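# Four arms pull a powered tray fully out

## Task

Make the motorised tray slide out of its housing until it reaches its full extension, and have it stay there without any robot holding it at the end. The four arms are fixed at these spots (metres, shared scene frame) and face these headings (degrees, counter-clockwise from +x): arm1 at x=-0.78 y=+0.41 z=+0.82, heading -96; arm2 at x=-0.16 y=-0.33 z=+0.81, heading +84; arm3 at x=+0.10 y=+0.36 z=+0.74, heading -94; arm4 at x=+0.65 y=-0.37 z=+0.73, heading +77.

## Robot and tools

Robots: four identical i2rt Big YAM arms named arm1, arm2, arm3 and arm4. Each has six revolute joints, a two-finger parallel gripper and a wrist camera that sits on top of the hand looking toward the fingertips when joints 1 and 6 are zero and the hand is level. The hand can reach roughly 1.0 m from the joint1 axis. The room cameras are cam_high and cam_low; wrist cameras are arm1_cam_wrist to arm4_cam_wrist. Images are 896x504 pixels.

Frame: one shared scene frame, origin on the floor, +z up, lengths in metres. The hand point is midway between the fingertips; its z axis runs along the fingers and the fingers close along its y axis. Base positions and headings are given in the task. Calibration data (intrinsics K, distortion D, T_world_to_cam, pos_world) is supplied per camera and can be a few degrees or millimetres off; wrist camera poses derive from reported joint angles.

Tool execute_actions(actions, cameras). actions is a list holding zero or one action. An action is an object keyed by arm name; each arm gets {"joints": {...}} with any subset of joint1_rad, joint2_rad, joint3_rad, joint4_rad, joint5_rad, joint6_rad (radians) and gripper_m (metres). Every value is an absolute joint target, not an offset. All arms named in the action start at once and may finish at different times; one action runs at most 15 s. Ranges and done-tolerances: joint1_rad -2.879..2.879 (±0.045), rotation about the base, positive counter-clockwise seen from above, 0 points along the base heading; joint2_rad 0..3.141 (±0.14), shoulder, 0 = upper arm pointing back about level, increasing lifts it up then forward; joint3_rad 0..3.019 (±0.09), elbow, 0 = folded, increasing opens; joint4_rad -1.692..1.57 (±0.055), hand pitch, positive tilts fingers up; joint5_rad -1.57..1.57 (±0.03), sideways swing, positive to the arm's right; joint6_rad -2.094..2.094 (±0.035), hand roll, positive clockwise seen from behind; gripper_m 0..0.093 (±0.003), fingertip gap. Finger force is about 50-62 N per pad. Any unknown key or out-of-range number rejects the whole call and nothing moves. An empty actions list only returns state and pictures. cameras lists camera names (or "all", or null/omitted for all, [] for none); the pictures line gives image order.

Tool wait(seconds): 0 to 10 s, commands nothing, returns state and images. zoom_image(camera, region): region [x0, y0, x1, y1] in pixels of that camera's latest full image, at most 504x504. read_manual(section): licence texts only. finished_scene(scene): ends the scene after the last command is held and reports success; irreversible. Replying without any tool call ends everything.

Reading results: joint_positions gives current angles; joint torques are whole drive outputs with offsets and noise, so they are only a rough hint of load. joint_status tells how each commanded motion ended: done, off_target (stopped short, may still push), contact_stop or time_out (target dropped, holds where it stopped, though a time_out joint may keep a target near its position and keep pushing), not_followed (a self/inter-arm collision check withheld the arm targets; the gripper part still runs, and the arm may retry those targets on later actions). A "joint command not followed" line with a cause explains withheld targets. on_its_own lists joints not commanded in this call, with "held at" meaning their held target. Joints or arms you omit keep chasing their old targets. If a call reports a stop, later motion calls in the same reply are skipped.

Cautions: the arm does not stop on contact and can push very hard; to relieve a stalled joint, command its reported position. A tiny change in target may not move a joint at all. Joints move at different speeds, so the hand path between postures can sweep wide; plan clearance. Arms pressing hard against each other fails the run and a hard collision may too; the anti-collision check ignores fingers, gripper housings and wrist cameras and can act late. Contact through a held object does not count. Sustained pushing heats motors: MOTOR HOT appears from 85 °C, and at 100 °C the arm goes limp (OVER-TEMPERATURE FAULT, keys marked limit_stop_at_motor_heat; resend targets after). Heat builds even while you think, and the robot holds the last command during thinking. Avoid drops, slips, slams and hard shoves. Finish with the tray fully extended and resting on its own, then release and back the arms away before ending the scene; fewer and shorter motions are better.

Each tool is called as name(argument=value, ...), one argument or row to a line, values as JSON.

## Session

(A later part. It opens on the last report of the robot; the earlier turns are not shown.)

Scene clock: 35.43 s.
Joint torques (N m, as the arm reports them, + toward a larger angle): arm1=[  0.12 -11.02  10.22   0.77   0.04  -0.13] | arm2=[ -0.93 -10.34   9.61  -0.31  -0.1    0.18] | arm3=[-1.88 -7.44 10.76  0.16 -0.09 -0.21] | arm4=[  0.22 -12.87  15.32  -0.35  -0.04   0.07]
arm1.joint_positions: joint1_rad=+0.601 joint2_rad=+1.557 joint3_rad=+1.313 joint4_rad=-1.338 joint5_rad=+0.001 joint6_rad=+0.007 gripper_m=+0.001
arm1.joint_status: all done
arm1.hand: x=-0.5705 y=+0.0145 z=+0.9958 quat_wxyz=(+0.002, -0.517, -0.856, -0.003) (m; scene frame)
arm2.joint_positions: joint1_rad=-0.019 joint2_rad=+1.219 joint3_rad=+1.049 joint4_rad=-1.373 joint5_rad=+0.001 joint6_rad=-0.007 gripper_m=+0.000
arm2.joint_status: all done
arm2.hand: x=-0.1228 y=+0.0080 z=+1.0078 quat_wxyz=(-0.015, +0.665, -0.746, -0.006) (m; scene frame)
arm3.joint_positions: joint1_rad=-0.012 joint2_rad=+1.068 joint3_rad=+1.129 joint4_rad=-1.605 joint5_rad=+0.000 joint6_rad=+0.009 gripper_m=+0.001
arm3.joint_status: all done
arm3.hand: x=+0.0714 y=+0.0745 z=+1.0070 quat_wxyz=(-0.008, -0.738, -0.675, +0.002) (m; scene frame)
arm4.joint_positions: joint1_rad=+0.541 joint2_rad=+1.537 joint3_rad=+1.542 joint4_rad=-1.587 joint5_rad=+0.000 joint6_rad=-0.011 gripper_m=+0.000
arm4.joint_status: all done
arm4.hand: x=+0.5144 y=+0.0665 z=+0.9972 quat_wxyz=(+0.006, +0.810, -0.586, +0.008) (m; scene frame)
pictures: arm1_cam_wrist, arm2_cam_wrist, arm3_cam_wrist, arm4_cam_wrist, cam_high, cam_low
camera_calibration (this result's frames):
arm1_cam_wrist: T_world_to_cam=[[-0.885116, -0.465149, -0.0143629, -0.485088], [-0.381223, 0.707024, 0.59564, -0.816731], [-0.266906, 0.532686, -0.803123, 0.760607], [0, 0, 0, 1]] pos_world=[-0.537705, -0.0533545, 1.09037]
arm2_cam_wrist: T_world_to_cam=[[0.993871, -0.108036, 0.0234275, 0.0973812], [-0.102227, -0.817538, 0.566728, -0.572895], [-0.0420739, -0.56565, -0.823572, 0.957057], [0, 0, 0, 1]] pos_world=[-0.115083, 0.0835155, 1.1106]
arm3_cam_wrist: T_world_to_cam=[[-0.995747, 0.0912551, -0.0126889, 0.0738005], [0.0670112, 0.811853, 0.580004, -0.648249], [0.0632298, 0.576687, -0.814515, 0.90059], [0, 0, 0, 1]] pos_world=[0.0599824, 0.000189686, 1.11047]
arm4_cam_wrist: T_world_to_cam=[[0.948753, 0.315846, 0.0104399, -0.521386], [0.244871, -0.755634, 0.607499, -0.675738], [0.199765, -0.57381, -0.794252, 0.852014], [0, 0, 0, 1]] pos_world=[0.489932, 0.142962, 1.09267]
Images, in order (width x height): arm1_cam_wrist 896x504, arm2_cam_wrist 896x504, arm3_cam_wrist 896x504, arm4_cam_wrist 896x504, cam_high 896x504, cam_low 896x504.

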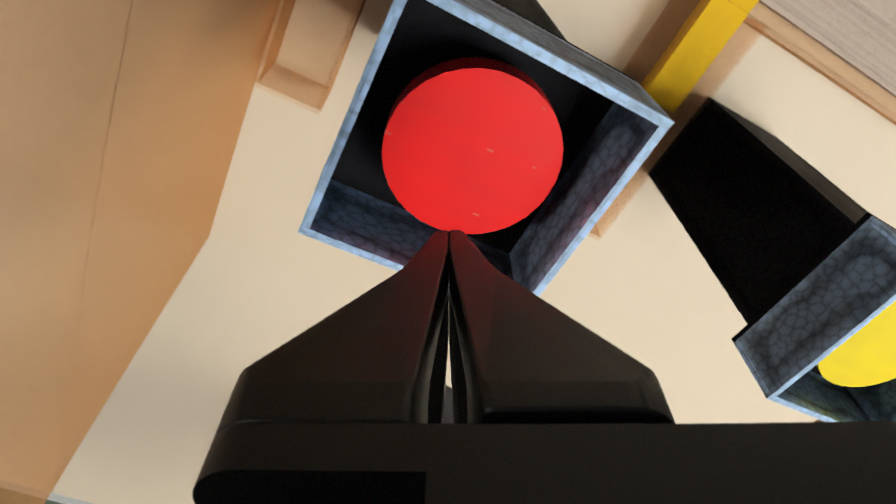

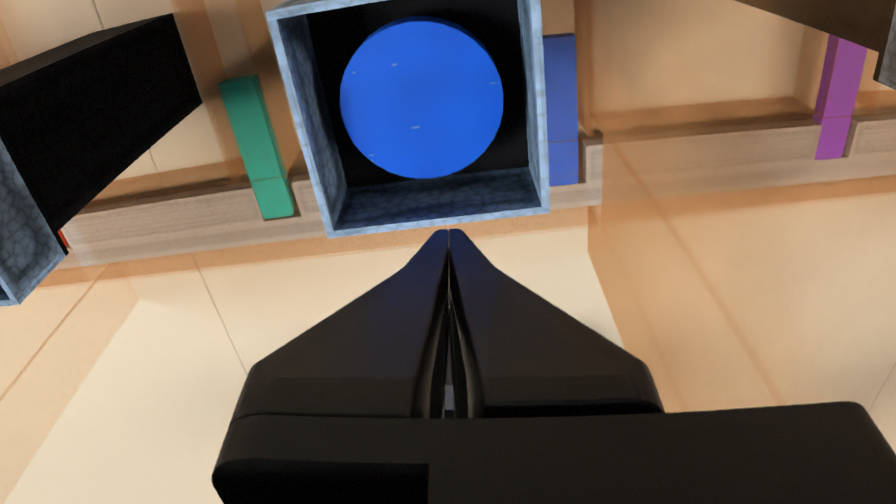

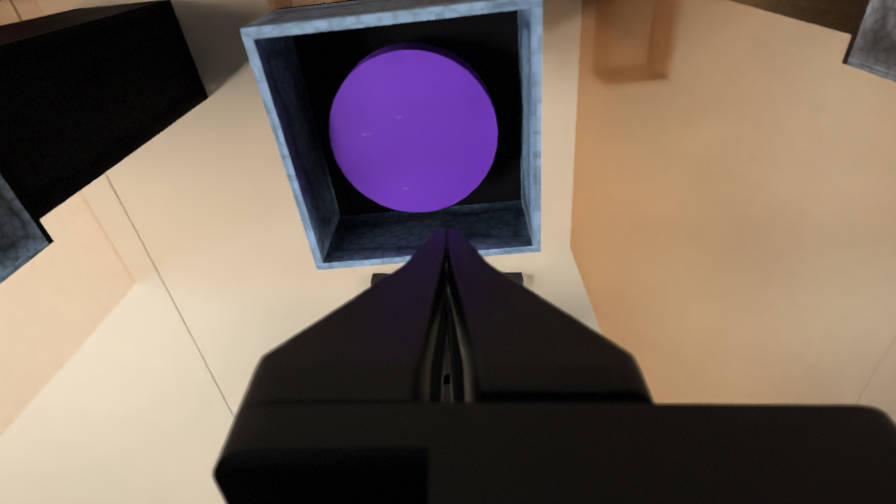

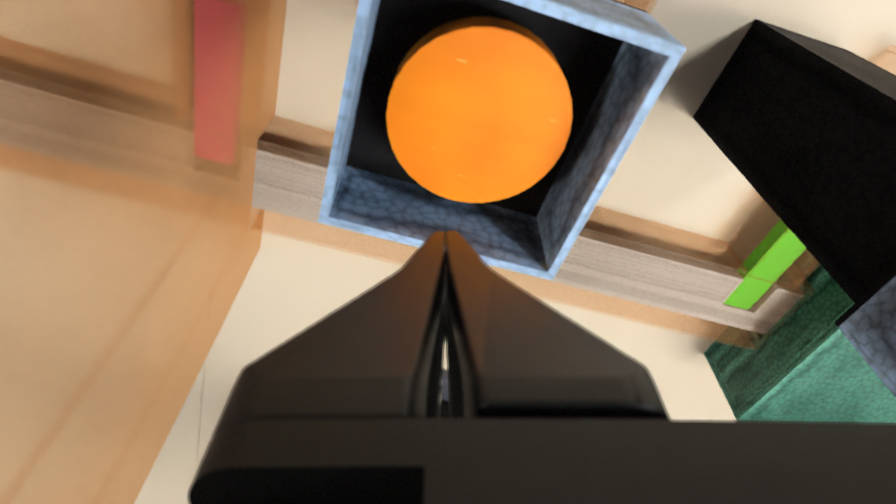

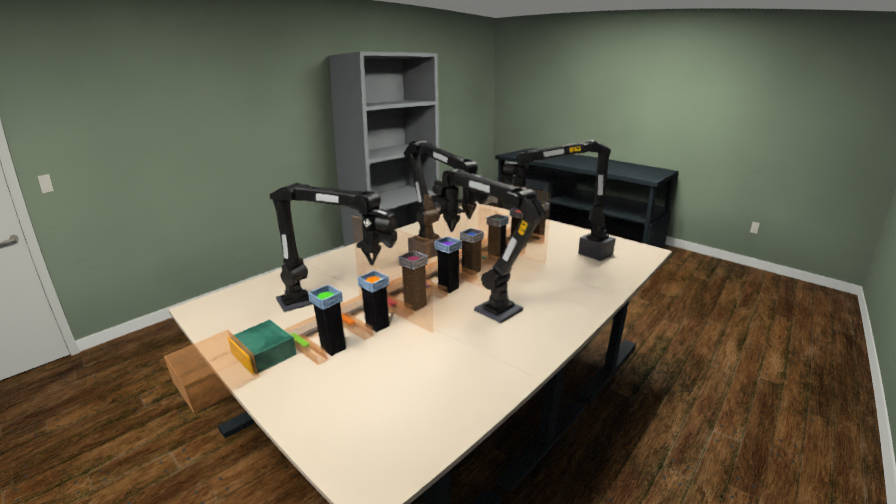

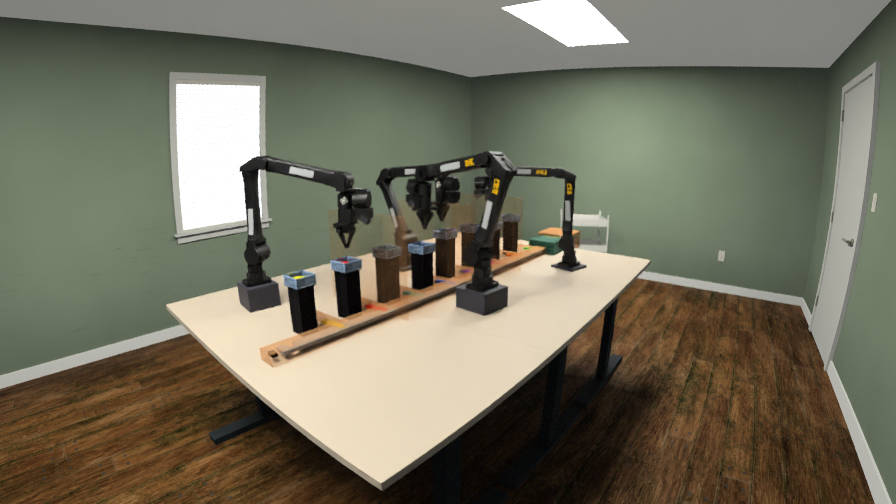

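execute_actions(
  actions=[],
)

Scene clock: 36.17 s.
Joint torques (N m, as the arm reports them, + toward a larger angle): arm1=[  0.07 -10.71  10.2    0.75   0.05  -0.14] | arm2=[-0.86 -9.89  9.66 -0.16 -0.09  0.21] | arm3=[-1.99 -7.68 10.63  0.1  -0.11 -0.21] | arm4=[  0.06 -13.1   15.33  -0.35  -0.04   0.07]
arm1.joint_positions: joint1_rad=+0.601 joint2_rad=+1.557 joint3_rad=+1.313 joint4_rad=-1.338 joint5_rad=+0.001 joint6_rad=+0.007 gripper_m=+0.001
arm1.joint_status: all done
arm1.hand: x=-0.5705 y=+0.0145 z=+0.9958 quat_wxyz=(+0.002, -0.517, -0.856, -0.003) (m; scene frame)
arm2.joint_positions: joint1_rad=-0.019 joint2_rad=+1.219 joint3_rad=+1.049 joint4_rad=-1.373 joint5_rad=+0.001 joint6_rad=-0.007 gripper_m=+0.000
arm2.joint_status: all done
arm2.hand: x=-0.1228 y=+0.0080 z=+1.0078 quat_wxyz=(-0.015, +0.665, -0.746, -0.006) (m; scene frame)
arm3.joint_positions: joint1_rad=-0.012 joint2_rad=+1.068 joint3_rad=+1.129 joint4_rad=-1.605 joint5_rad=+0.000 joint6_rad=+0.009 gripper_m=+0.001
arm3.joint_status: all done
arm3.hand: x=+0.0714 y=+0.0745 z=+1.0070 quat_wxyz=(-0.008, -0.738, -0.675, +0.002) (m; scene frame)
arm4.joint_positions: joint1_rad=+0.541 joint2_rad=+1.537 joint3_rad=+1.542 joint4_rad=-1.587 joint5_rad=+0.000 joint6_rad=-0.011 gripper_m=+0.000
arm4.joint_status: all done
arm4.hand: x=+0.5144 y=+0.0665 z=+0.9972 quat_wxyz=(+0.006, +0.810, -0.586, +0.008) (m; scene frame)
pictures: arm1_cam_wrist, arm2_cam_wrist, arm3_cam_wrist, arm4_cam_wrist, cam_high, cam_low
camera_calibration (this result's frames):
arm1_cam_wrist: T_world_to_cam=[[-0.885116, -0.465149, -0.0143629, -0.485088], [-0.381223, 0.707024, 0.59564, -0.816731], [-0.266906, 0.532686, -0.803123, 0.760607], [0, 0, 0, 1]] pos_world=[-0.537705, -0.0533545, 1.09037]
arm2_cam_wrist: T_world_to_cam=[[0.993871, -0.108036, 0.0234275, 0.0973812], [-0.102227, -0.817538, 0.566728, -0.572895], [-0.0420739, -0.56565, -0.823572, 0.957057], [0, 0, 0, 1]] pos_world=[-0.115083, 0.0835155, 1.1106]
arm3_cam_wrist: T_world_to_cam=[[-0.995747, 0.0912551, -0.0126889, 0.0738005], [0.0670112, 0.811853, 0.580004, -0.648249], [0.0632298, 0.576687, -0.814515, 0.90059], [0, 0, 0, 1]] pos_world=[0.0599824, 0.000189686, 1.11047]
arm4_cam_wrist: T_world_to_cam=[[0.948753, 0.315846, 0.0104399, -0.521386], [0.244871, -0.755634, 0.607499, -0.675738], [0.199765, -0.57381, -0.794252, 0.852014], [0, 0, 0, 1]] pos_world=[0.489932, 0.142962, 1.09267]
Images, in order (width x height): arm1_cam_wrist 896x504, arm2_cam_wrist 896x504, arm3_cam_wrist 896x504, arm4_cam_wrist 896x504, cam_high 896x504, cam_low 896x504.

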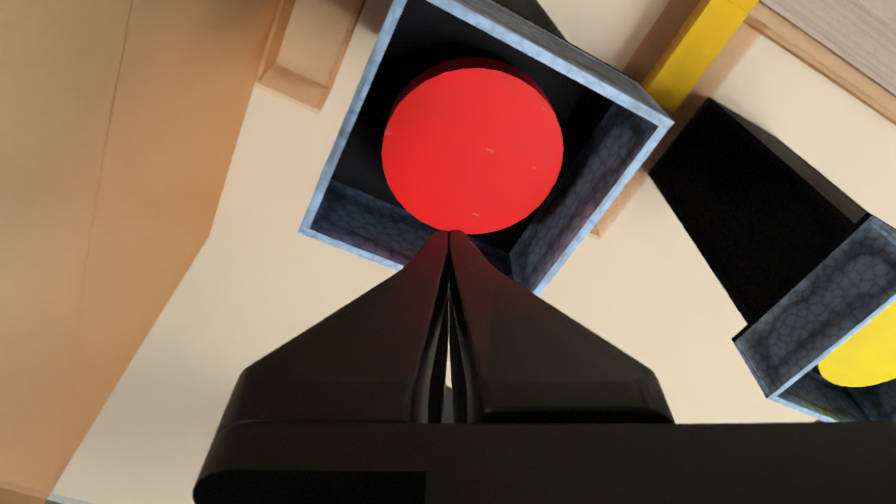

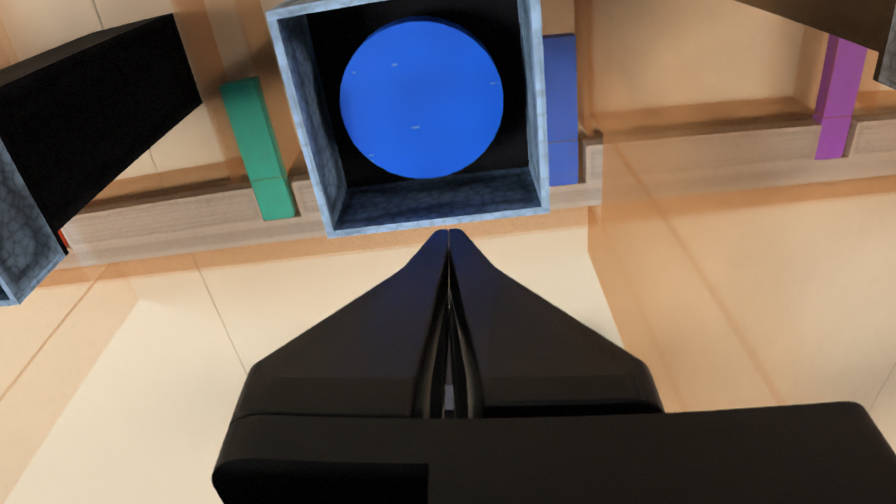

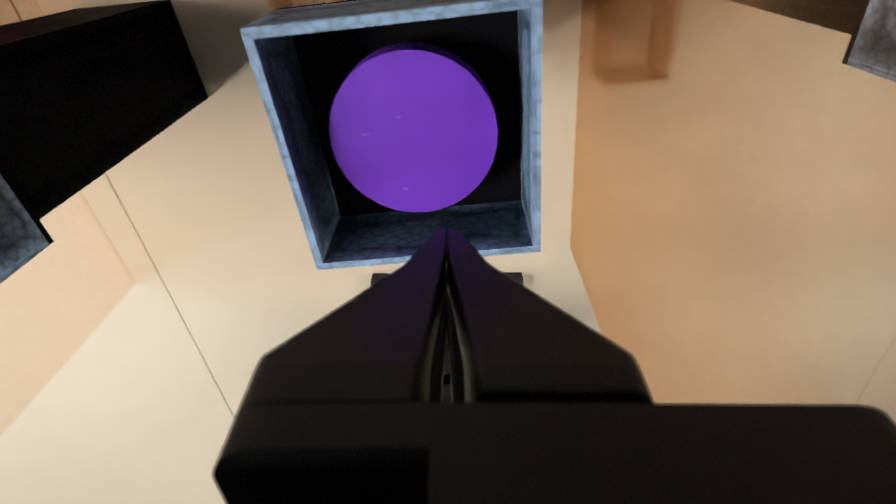

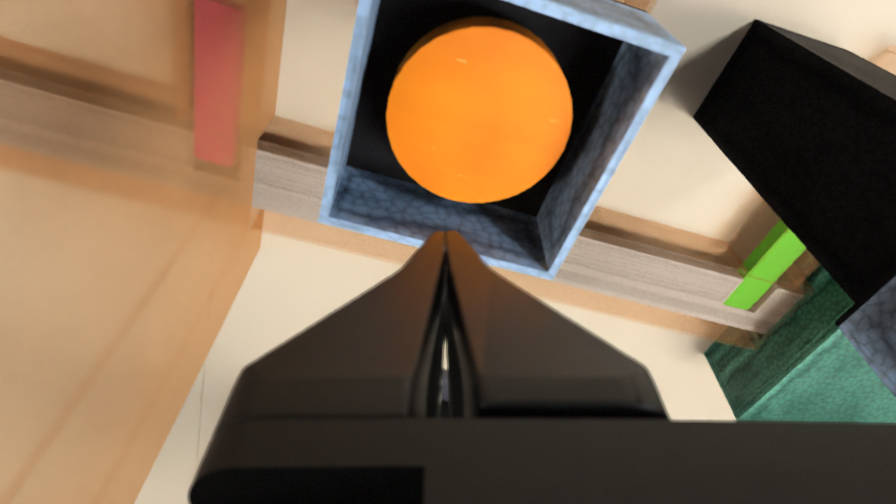

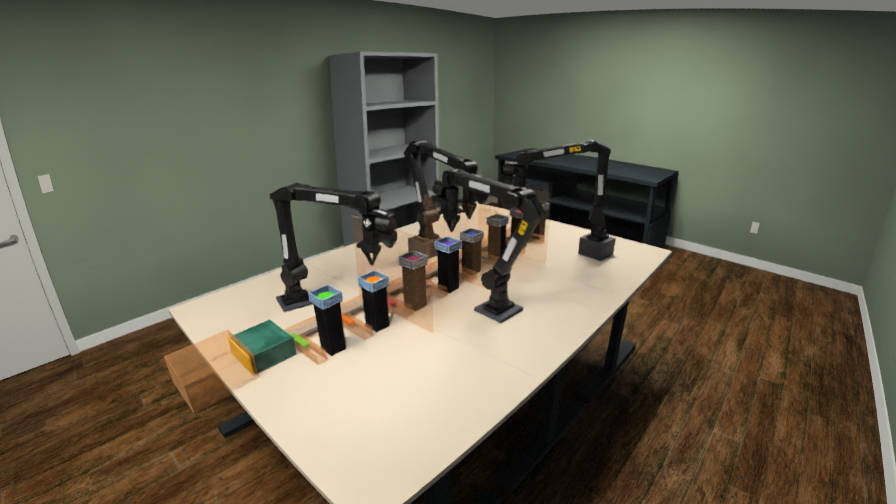

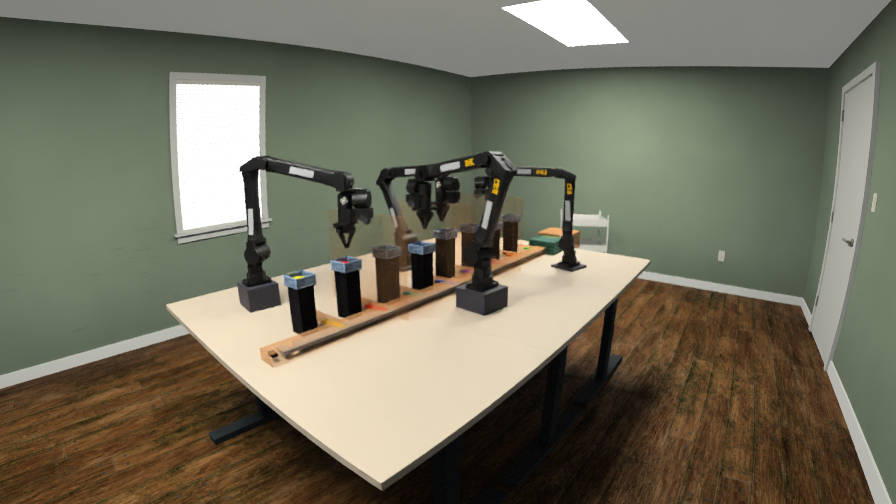

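zoom_image(
  camera="cam_low",
  region=[230, 220, 610, 370],
)

Region (230, 220, 610, 370) of cam_low's 896x504 image, scaled by 1.326, with more detail than that image has; it fills the top 199 rows of this view, and the rest is white.

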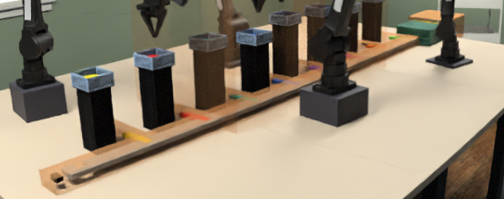

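zoom_image(
  camera="cam_low",
  region=[250, 270, 450, 370],
)

Region (250, 270, 450, 370) of cam_low's 896x504 image, scaled by 2.520, with more detail than that image has.

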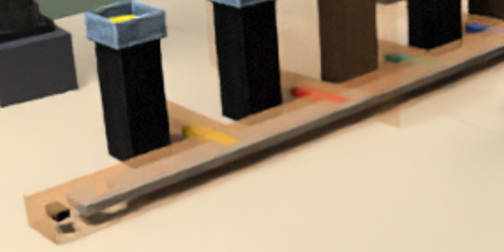

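zoom_image(
  camera="cam_high",
  region=[160, 200, 560, 420],
)

Region (160, 200, 560, 420) of cam_high's 896x504 image, scaled by 1.260, with more detail than that image has; it fills the top 277 rows of this view, and the rest is white.

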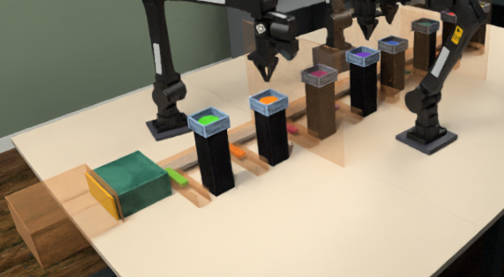

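zoom_image(
  camera="cam_high",
  region=[160, 290, 420, 400],
)

Region (160, 290, 420, 400) of cam_high's 896x504 image, scaled by 1.938, with more detail than that image has; it fills the top 213 rows of this view, and the rest is white.

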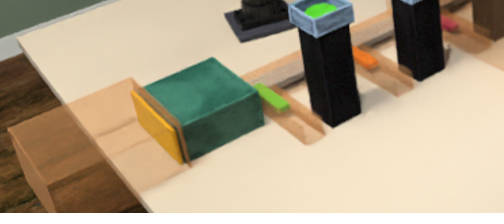

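zoom_image(
  camera="arm1_cam_wrist",
  region=[280, 0, 700, 300],
)

Region (280, 0, 700, 300) of arm1_cam_wrist's 896x504 image, scaled by 1.200, with more detail than that image has; it fills the top 360 rows of this view, and the rest is white.

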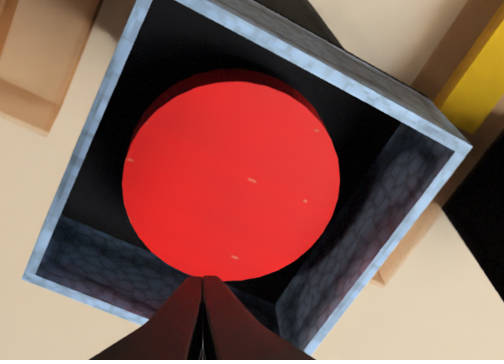

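zoom_image(
  camera="arm2_cam_wrist",
  region=[240, 0, 660, 300],
)

Region (240, 0, 660, 300) of arm2_cam_wrist's 896x504 image, scaled by 1.200, with more detail than that image has; it fills the top 360 rows of this view, and the rest is white.

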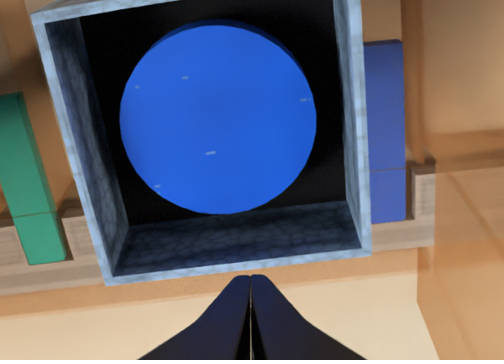

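execute_actions(
  actions=[
    {"arm1": {"joints": {"joint1_rad": 0.5836, "joint2_rad": 1.5413, "joint3_rad": 1.2445, "joint4_rad": -1.254, "joint5_rad": 0.0, "joint6_rad": 0.48}}, "arm2": {"joints": {"joint1_rad": -0.0016, "joint2_rad": 1.2863, "joint3_rad": 1.0253, "joint4_rad": -1.2898, "joint5_rad": 0.0, "joint6_rad": -0.106}}, "arm3": {"joints": {"joint1_rad": 0.0327, "joint2_rad": 1.0809, "joint3_rad": 1.0611, "joint4_rad": -1.531, "joint5_rad": 0.0, "joint6_rad": -0.037}}, "arm4": {"joints": {"joint1_rad": 0.5115, "joint2_rad": 1.5495, "joint3_rad": 1.5053, "joint4_rad": -1.5066, "joint5_rad": 0.0, "joint6_rad": 0.285}}},
  ],
)

Scene clock: 51.57 s.
Joint torques (N m, as the arm reports them, + toward a larger angle): arm1=[ -0.06 -11.06   7.5    1.31   0.08   0.01] | arm2=[  0.48 -10.12   9.49   0.96  -0.12   0.02] | arm3=[-0.53 -7.39 10.8   1.2  -0.09 -0.21] | arm4=[  0.31 -12.56   9.22   0.45  -0.02   0.09]
arm1.joint_positions: joint1_rad=+0.589 joint2_rad=+1.550 joint3_rad=+1.239 joint4_rad=-1.265 joint5_rad=+0.001 joint6_rad=+0.470 gripper_m=+0.001
arm1.joint_status: all done
arm1.hand: x=-0.5788 y=+0.0188 z=+0.9719 quat_wxyz=(-0.001, -0.704, -0.710, -0.001) (m; scene frame)
arm2.joint_positions: joint1_rad=-0.017 joint2_rad=+1.271 joint3_rad=+1.028 joint4_rad=-1.304 joint5_rad=+0.001 joint6_rad=-0.097 gripper_m=+0.000
arm2.joint_status: all done
arm2.hand: x=-0.1218 y=+0.0210 z=+0.9833 quat_wxyz=(-0.014, +0.699, -0.715, -0.004) (m; scene frame)
arm3.joint_positions: joint1_rad=+0.024 joint2_rad=+1.068 joint3_rad=+1.059 joint4_rad=-1.544 joint5_rad=+0.000 joint6_rad=-0.026 gripper_m=+0.001
arm3.joint_status: all done
arm3.hand: x=+0.0819 y=+0.0758 z=+0.9800 quat_wxyz=(-0.005, -0.714, -0.700, -0.002) (m; scene frame)
arm4.joint_positions: joint1_rad=+0.515 joint2_rad=+1.539 joint3_rad=+1.508 joint4_rad=-1.520 joint5_rad=+0.000 joint6_rad=+0.272 gripper_m=+0.000
arm4.joint_status: all done
arm4.hand: x=+0.5238 y=+0.0778 z=+0.9829 quat_wxyz=(-0.003, +0.710, -0.704, -0.004) (m; scene frame)
pictures: arm1_cam_wrist, arm2_cam_wrist, arm3_cam_wrist, arm4_cam_wrist, cam_high, cam_low
camera_calibration (this result's frames):
arm1_cam_wrist: T_world_to_cam=[[-0.999852, -0.00859129, -0.0149112, -0.565254], [-0.0157437, 0.806528, 0.590987, -0.594469], [0.00694893, 0.591134, -0.806543, 0.897687], [0, 0, 0, 1]] pos_world=[-0.580768, -0.0560538, 1.06692]
arm2_cam_wrist: T_world_to_cam=[[0.999537, -0.0162845, 0.0257192, 0.094867], [-0.02806, -0.820452, 0.571026, -0.543376], [0.0118025, -0.571483, -0.820529, 0.94792], [0, 0, 0, 1]] pos_world=[-0.121258, 0.097452, 1.08564]
arm3_cam_wrist: T_world_to_cam=[[-0.999707, 0.0204594, -0.0129553, 0.0897522], [0.00895524, 0.8094, 0.58719, -0.636476], [0.0224996, 0.586901, -0.809346, 0.874646], [0, 0, 0, 1]] pos_world=[0.0757465, -0.0000040056, 1.08279]
arm4_cam_wrist: T_world_to_cam=[[0.999902, 0.0113204, 0.00824625, -0.534683], [0.00438154, -0.812078, 0.583532, -0.506869], [0.0133024, -0.583439, -0.812048, 0.961165], [0, 0, 0, 1]] pos_world=[0.524066, 0.155216, 1.0807]
Images, in order (width x height): arm1_cam_wrist 896x504, arm2_cam_wrist 896x504, arm3_cam_wrist 896x504, arm4_cam_wrist 896x504, cam_high 896x504, cam_low 896x504.

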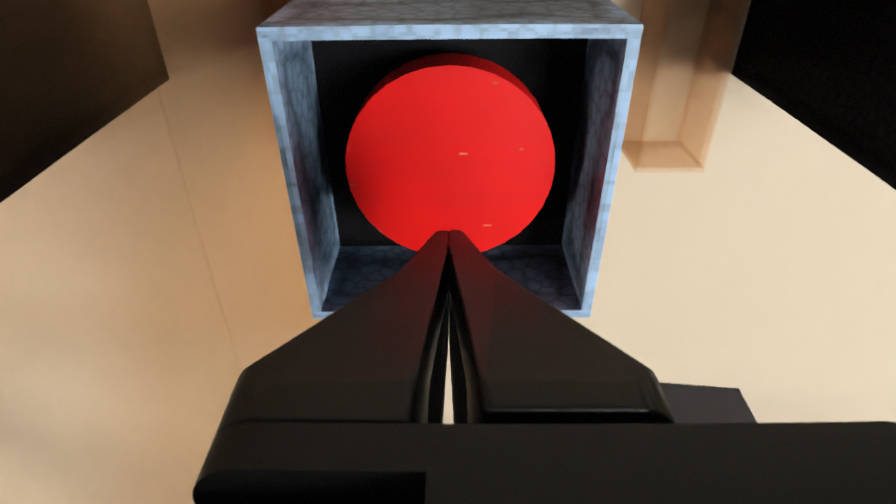

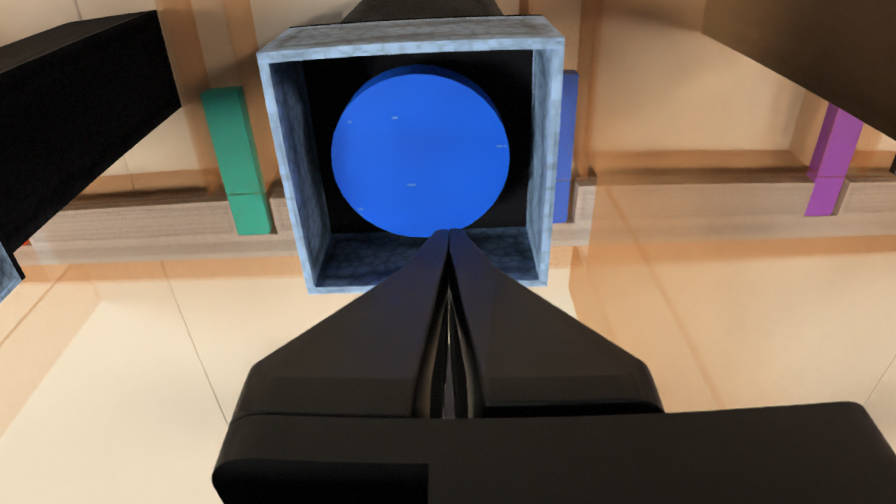

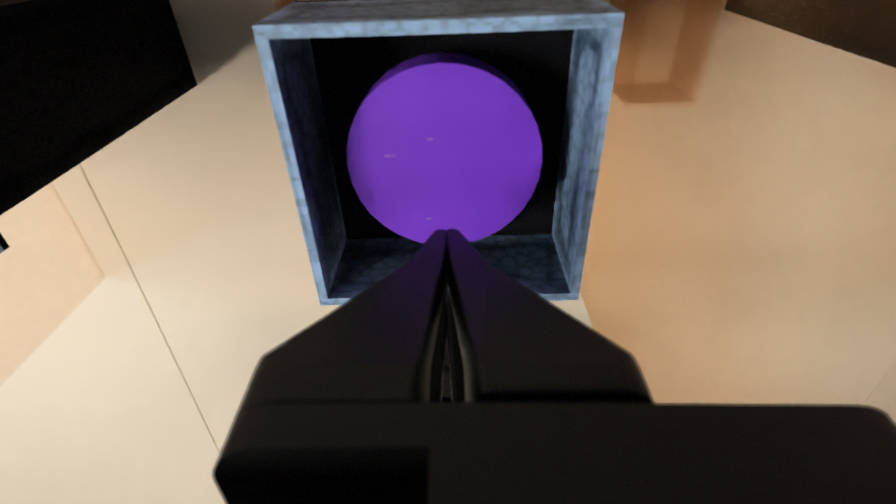

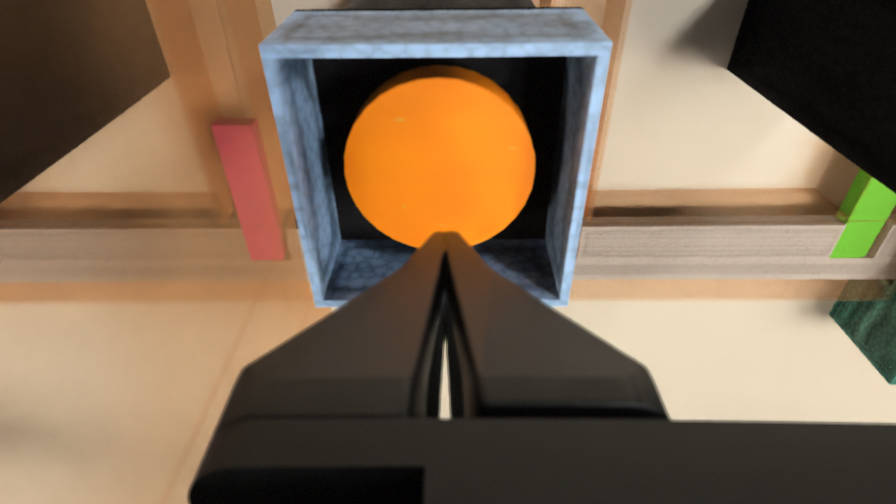

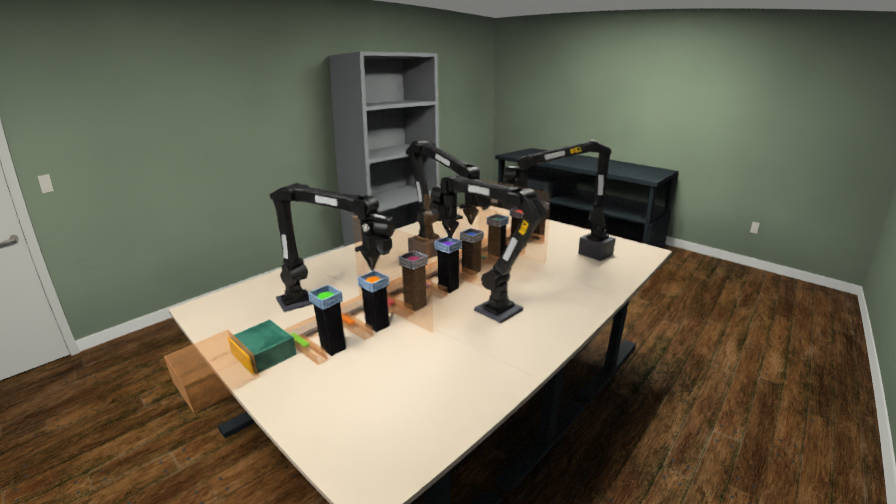

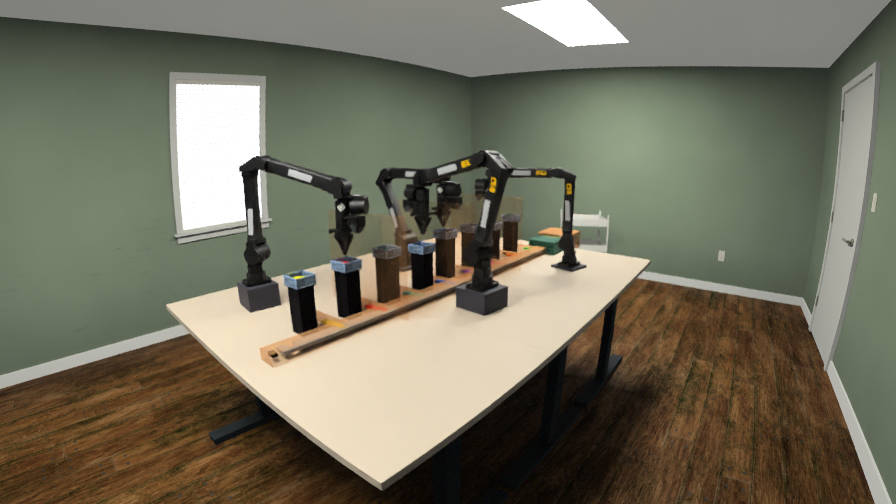

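zoom_image(
  camera="arm1_cam_wrist",
  region=[240, 0, 660, 330],
)

Region (240, 0, 660, 330) of arm1_cam_wrist's 896x504 image, scaled by 1.200, with more detail than that image has; it fills the top 396 rows of this view, and the rest is white.

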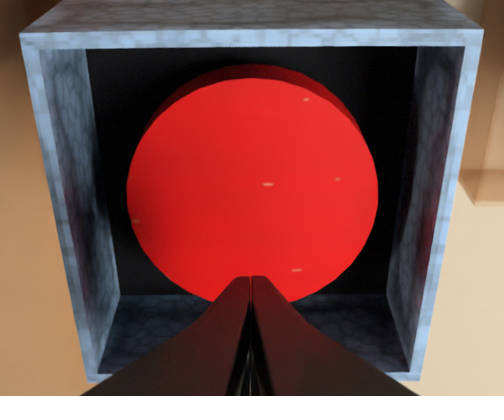

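zoom_image(
  camera="arm2_cam_wrist",
  region=[220, 0, 640, 330],
)

Region (220, 0, 640, 330) of arm2_cam_wrist's 896x504 image, scaled by 1.200, with more detail than that image has; it fills the top 396 rows of this view, and the rest is white.

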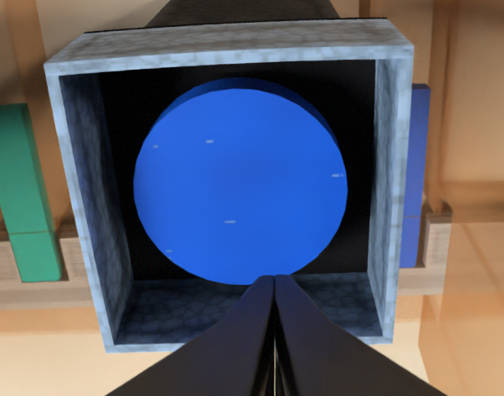

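zoom_image(
  camera="arm3_cam_wrist",
  region=[240, 0, 660, 330],
)

Region (240, 0, 660, 330) of arm3_cam_wrist's 896x504 image, scaled by 1.200, with more detail than that image has; it fills the top 396 rows of this view, and the rest is white.

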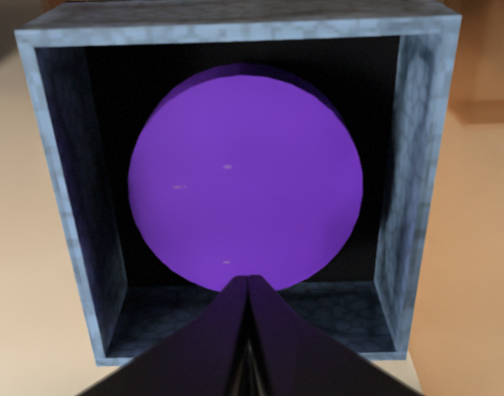

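zoom_image(
  camera="arm4_cam_wrist",
  region=[240, 0, 660, 330],
)

Region (240, 0, 660, 330) of arm4_cam_wrist's 896x504 image, scaled by 1.200, with more detail than that image has; it fills the top 396 rows of this view, and the rest is white.

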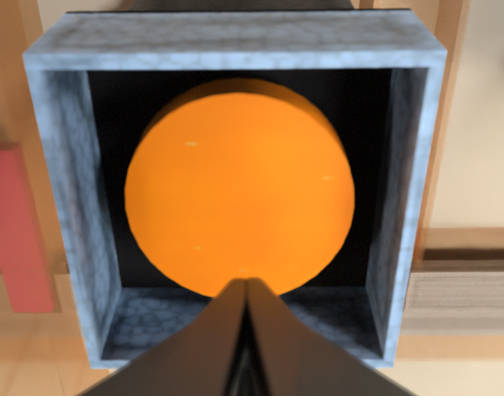

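execute_actions(
  actions=[
    {"arm1": {"joints": {"joint1_rad": 0.5853, "joint2_rad": 1.6111, "joint3_rad": 1.1371, "joint4_rad": -1.0968, "joint5_rad": 0.0, "joint6_rad": 0.48}}, "arm2": {"joints": {"joint1_rad": 0.012, "joint2_rad": 1.3549, "joint3_rad": 0.9004, "joint4_rad": -1.1163, "joint5_rad": 0.0, "joint6_rad": -0.106}}, "arm3": {"joints": {"joint1_rad": 0.024, "joint2_rad": 1.1037, "joint3_rad": 0.8994, "joint4_rad": -1.3664, "joint5_rad": 0.0, "joint6_rad": -0.037}}, "arm4": {"joints": {"joint1_rad": 0.5149, "joint2_rad": 1.5755, "joint3_rad": 1.3582, "joint4_rad": -1.3535, "joint5_rad": 0.0, "joint6_rad": 0.285}}},
  ],
)

Scene clock: 56.70 s.
Joint torques (N m, as the arm reports them, + toward a larger angle): arm1=[ 0.09 -8.24  5.77  1.96  0.1   0.  ] | arm2=[ 0.09 -9.83  8.41  1.56 -0.1   0.02] | arm3=[-1.32 -4.97  6.49  2.03 -0.09 -0.22] | arm4=[  0.57 -11.29   7.22   0.88  -0.02   0.08]
arm1.joint_positions: joint1_rad=+0.589 joint2_rad=+1.577 joint3_rad=+1.156 joint4_rad=-1.121 joint5_rad=+0.001 joint6_rad=+0.471 gripper_m=+0.000
arm1.joint_status: all done
arm1.hand: x=-0.5769 y=+0.0154 z=+0.9309 quat_wxyz=(-0.018, -0.704, -0.710, +0.004) (m; scene frame)
arm2.joint_positions: joint1_rad=-0.001 joint2_rad=+1.334 joint3_rad=+0.910 joint4_rad=-1.144 joint5_rad=+0.001 joint6_rad=-0.097 gripper_m=+0.000
arm2.joint_status: all done
arm2.hand: x=-0.1272 y=+0.0183 z=+0.9201 quat_wxyz=(-0.005, +0.705, -0.709, +0.002) (m; scene frame)
arm3.joint_positions: joint1_rad=+0.024 joint2_rad=+1.063 joint3_rad=+0.951 joint4_rad=-1.396 joint5_rad=+0.000 joint6_rad=-0.026 gripper_m=+0.001
arm3.joint_status: all done
arm3.hand: x=+0.0820 y=+0.0693 z=+0.9404 quat_wxyz=(-0.020, -0.714, -0.700, +0.015) (m; scene frame)
arm4.joint_positions: joint1_rad=+0.515 joint2_rad=+1.551 joint3_rad=+1.383 joint4_rad=-1.379 joint5_rad=-0.001 joint6_rad=+0.273 gripper_m=+0.000
arm4.joint_status: all done
arm4.hand: x=+0.5238 y=+0.0779 z=+0.9302 quat_wxyz=(-0.004, +0.710, -0.704, -0.006) (m; scene frame)
pictures: arm1_cam_wrist, arm2_cam_wrist, arm3_cam_wrist, arm4_cam_wrist, cam_high, cam_low
camera_calibration (this result's frames):
arm1_cam_wrist: T_world_to_cam=[[-0.999506, -0.00836284, -0.0302907, -0.549461], [-0.0240505, 0.82398, 0.566108, -0.549462], [0.0202247, 0.566557, -0.823774, 0.890684], [0, 0, 0, 1]] pos_world=[-0.580418, -0.056473, 1.02813]
arm2_cam_wrist: T_world_to_cam=[[0.999723, 0.000449349, 0.0235377, 0.103545], [-0.0134921, -0.808393, 0.588488, -0.524077], [0.0192921, -0.588643, -0.808163, 0.884467], [0, 0, 0, 1]] pos_world=[-0.127651, 0.0969284, 1.02077]
arm3_cam_wrist: T_world_to_cam=[[-0.999723, 0.0203557, -0.0118497, 0.0884495], [0.0104797, 0.834972, 0.550193, -0.575096], [0.0210938, 0.549916, -0.834953, 0.873124], [0, 0, 0, 1]] pos_world=[0.0760343, -0.00175703, 1.04648]
arm4_cam_wrist: T_world_to_cam=[[0.999922, 0.0105338, 0.00664922, -0.532667], [0.00472419, -0.814578, 0.580035, -0.472794], [0.0115263, -0.579959, -0.814564, 0.921407], [0, 0, 0, 1]] pos_world=[0.524239, 0.154862, 1.02832]
Images, in order (width x height): arm1_cam_wrist 896x504, arm2_cam_wrist 896x504, arm3_cam_wrist 896x504, arm4_cam_wrist 896x504, cam_high 896x504, cam_low 896x504.

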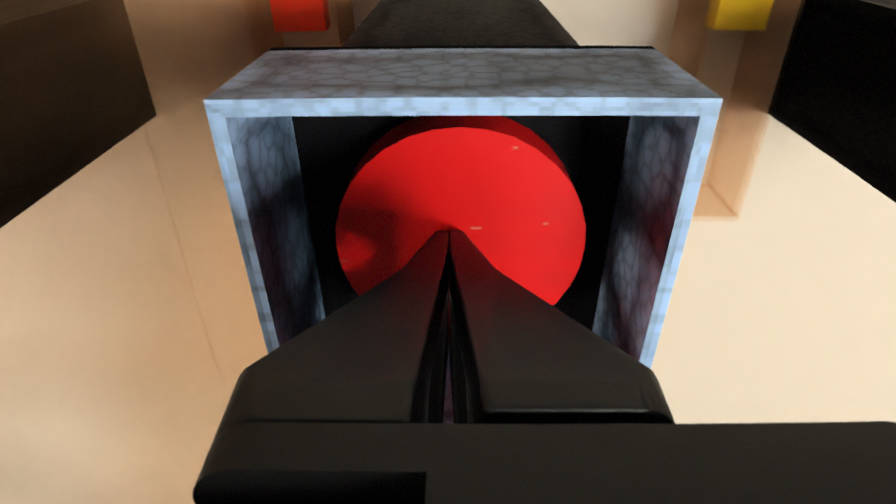

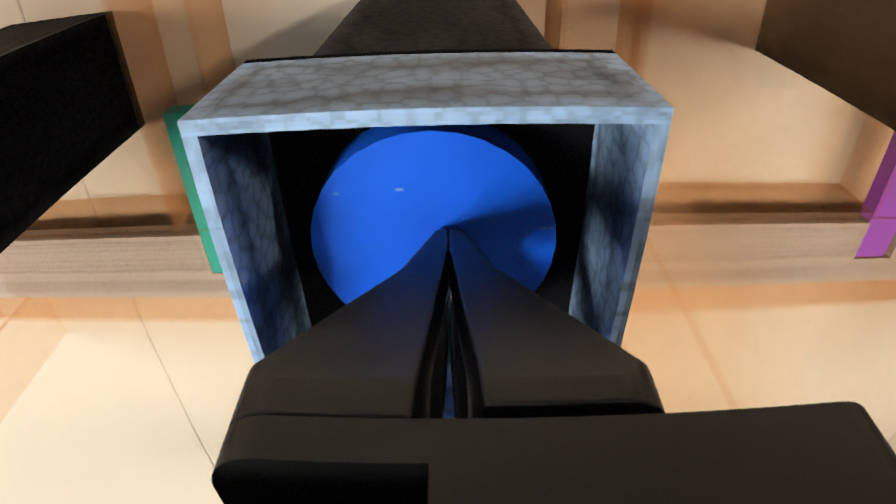

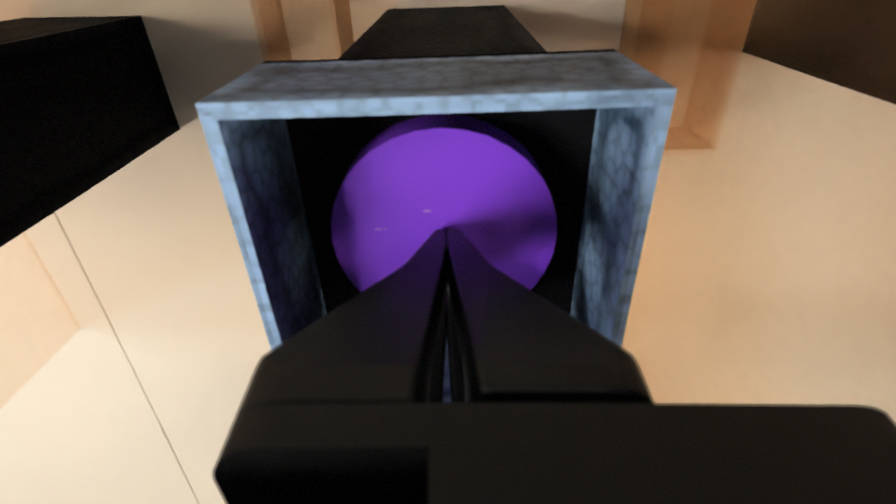

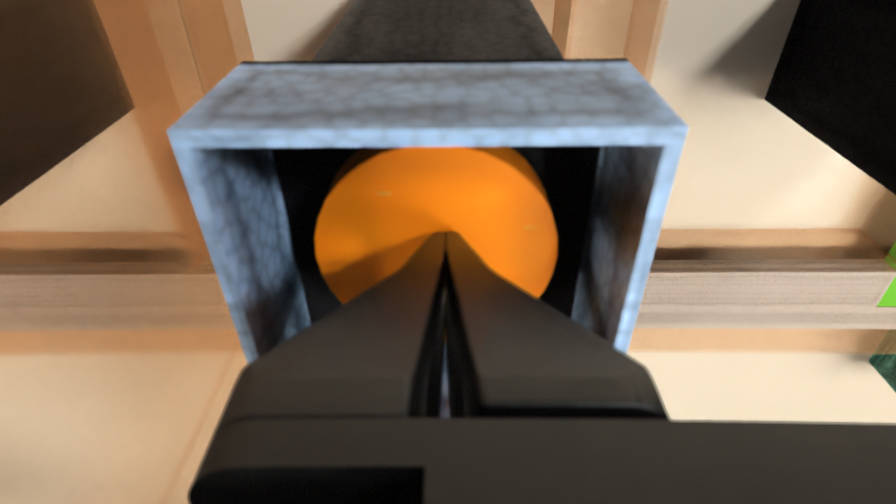

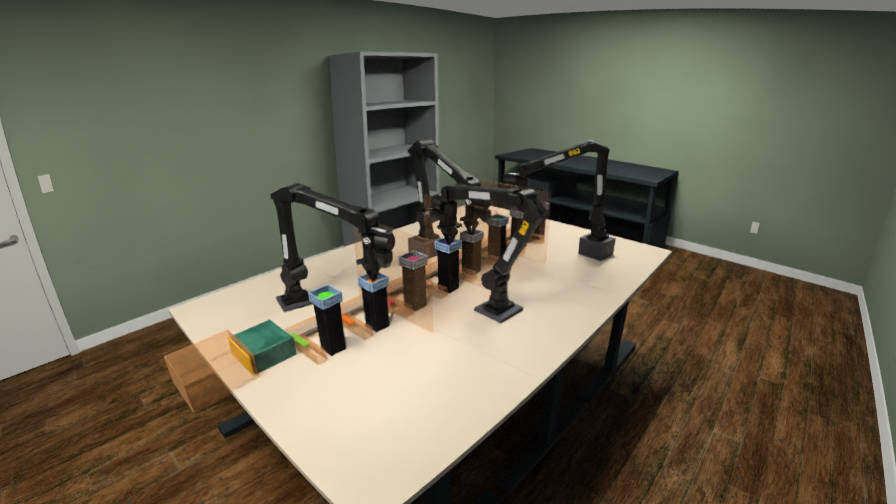

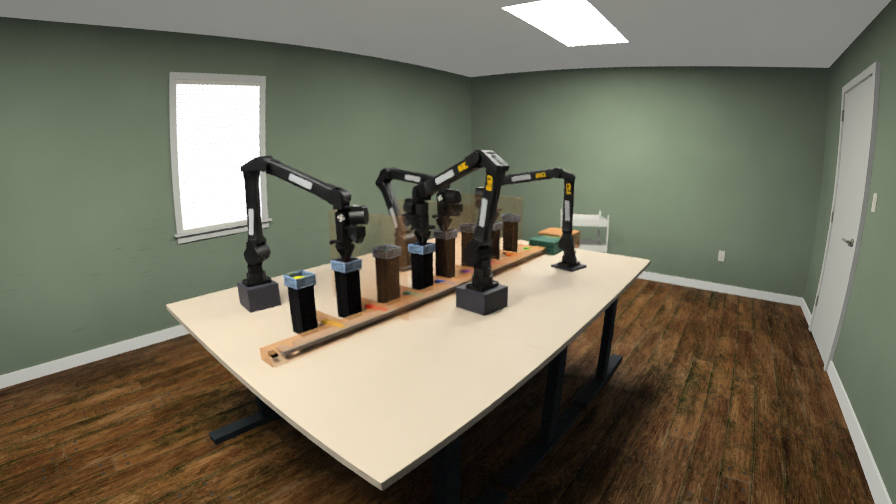

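zoom_image(
  camera="cam_high",
  region=[160, 270, 460, 400],
)

Region (160, 270, 460, 400) of cam_high's 896x504 image, scaled by 1.680, with more detail than that image has; it fills the top 218 rows of this view, and the rest is white.

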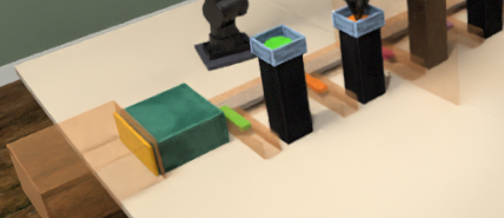

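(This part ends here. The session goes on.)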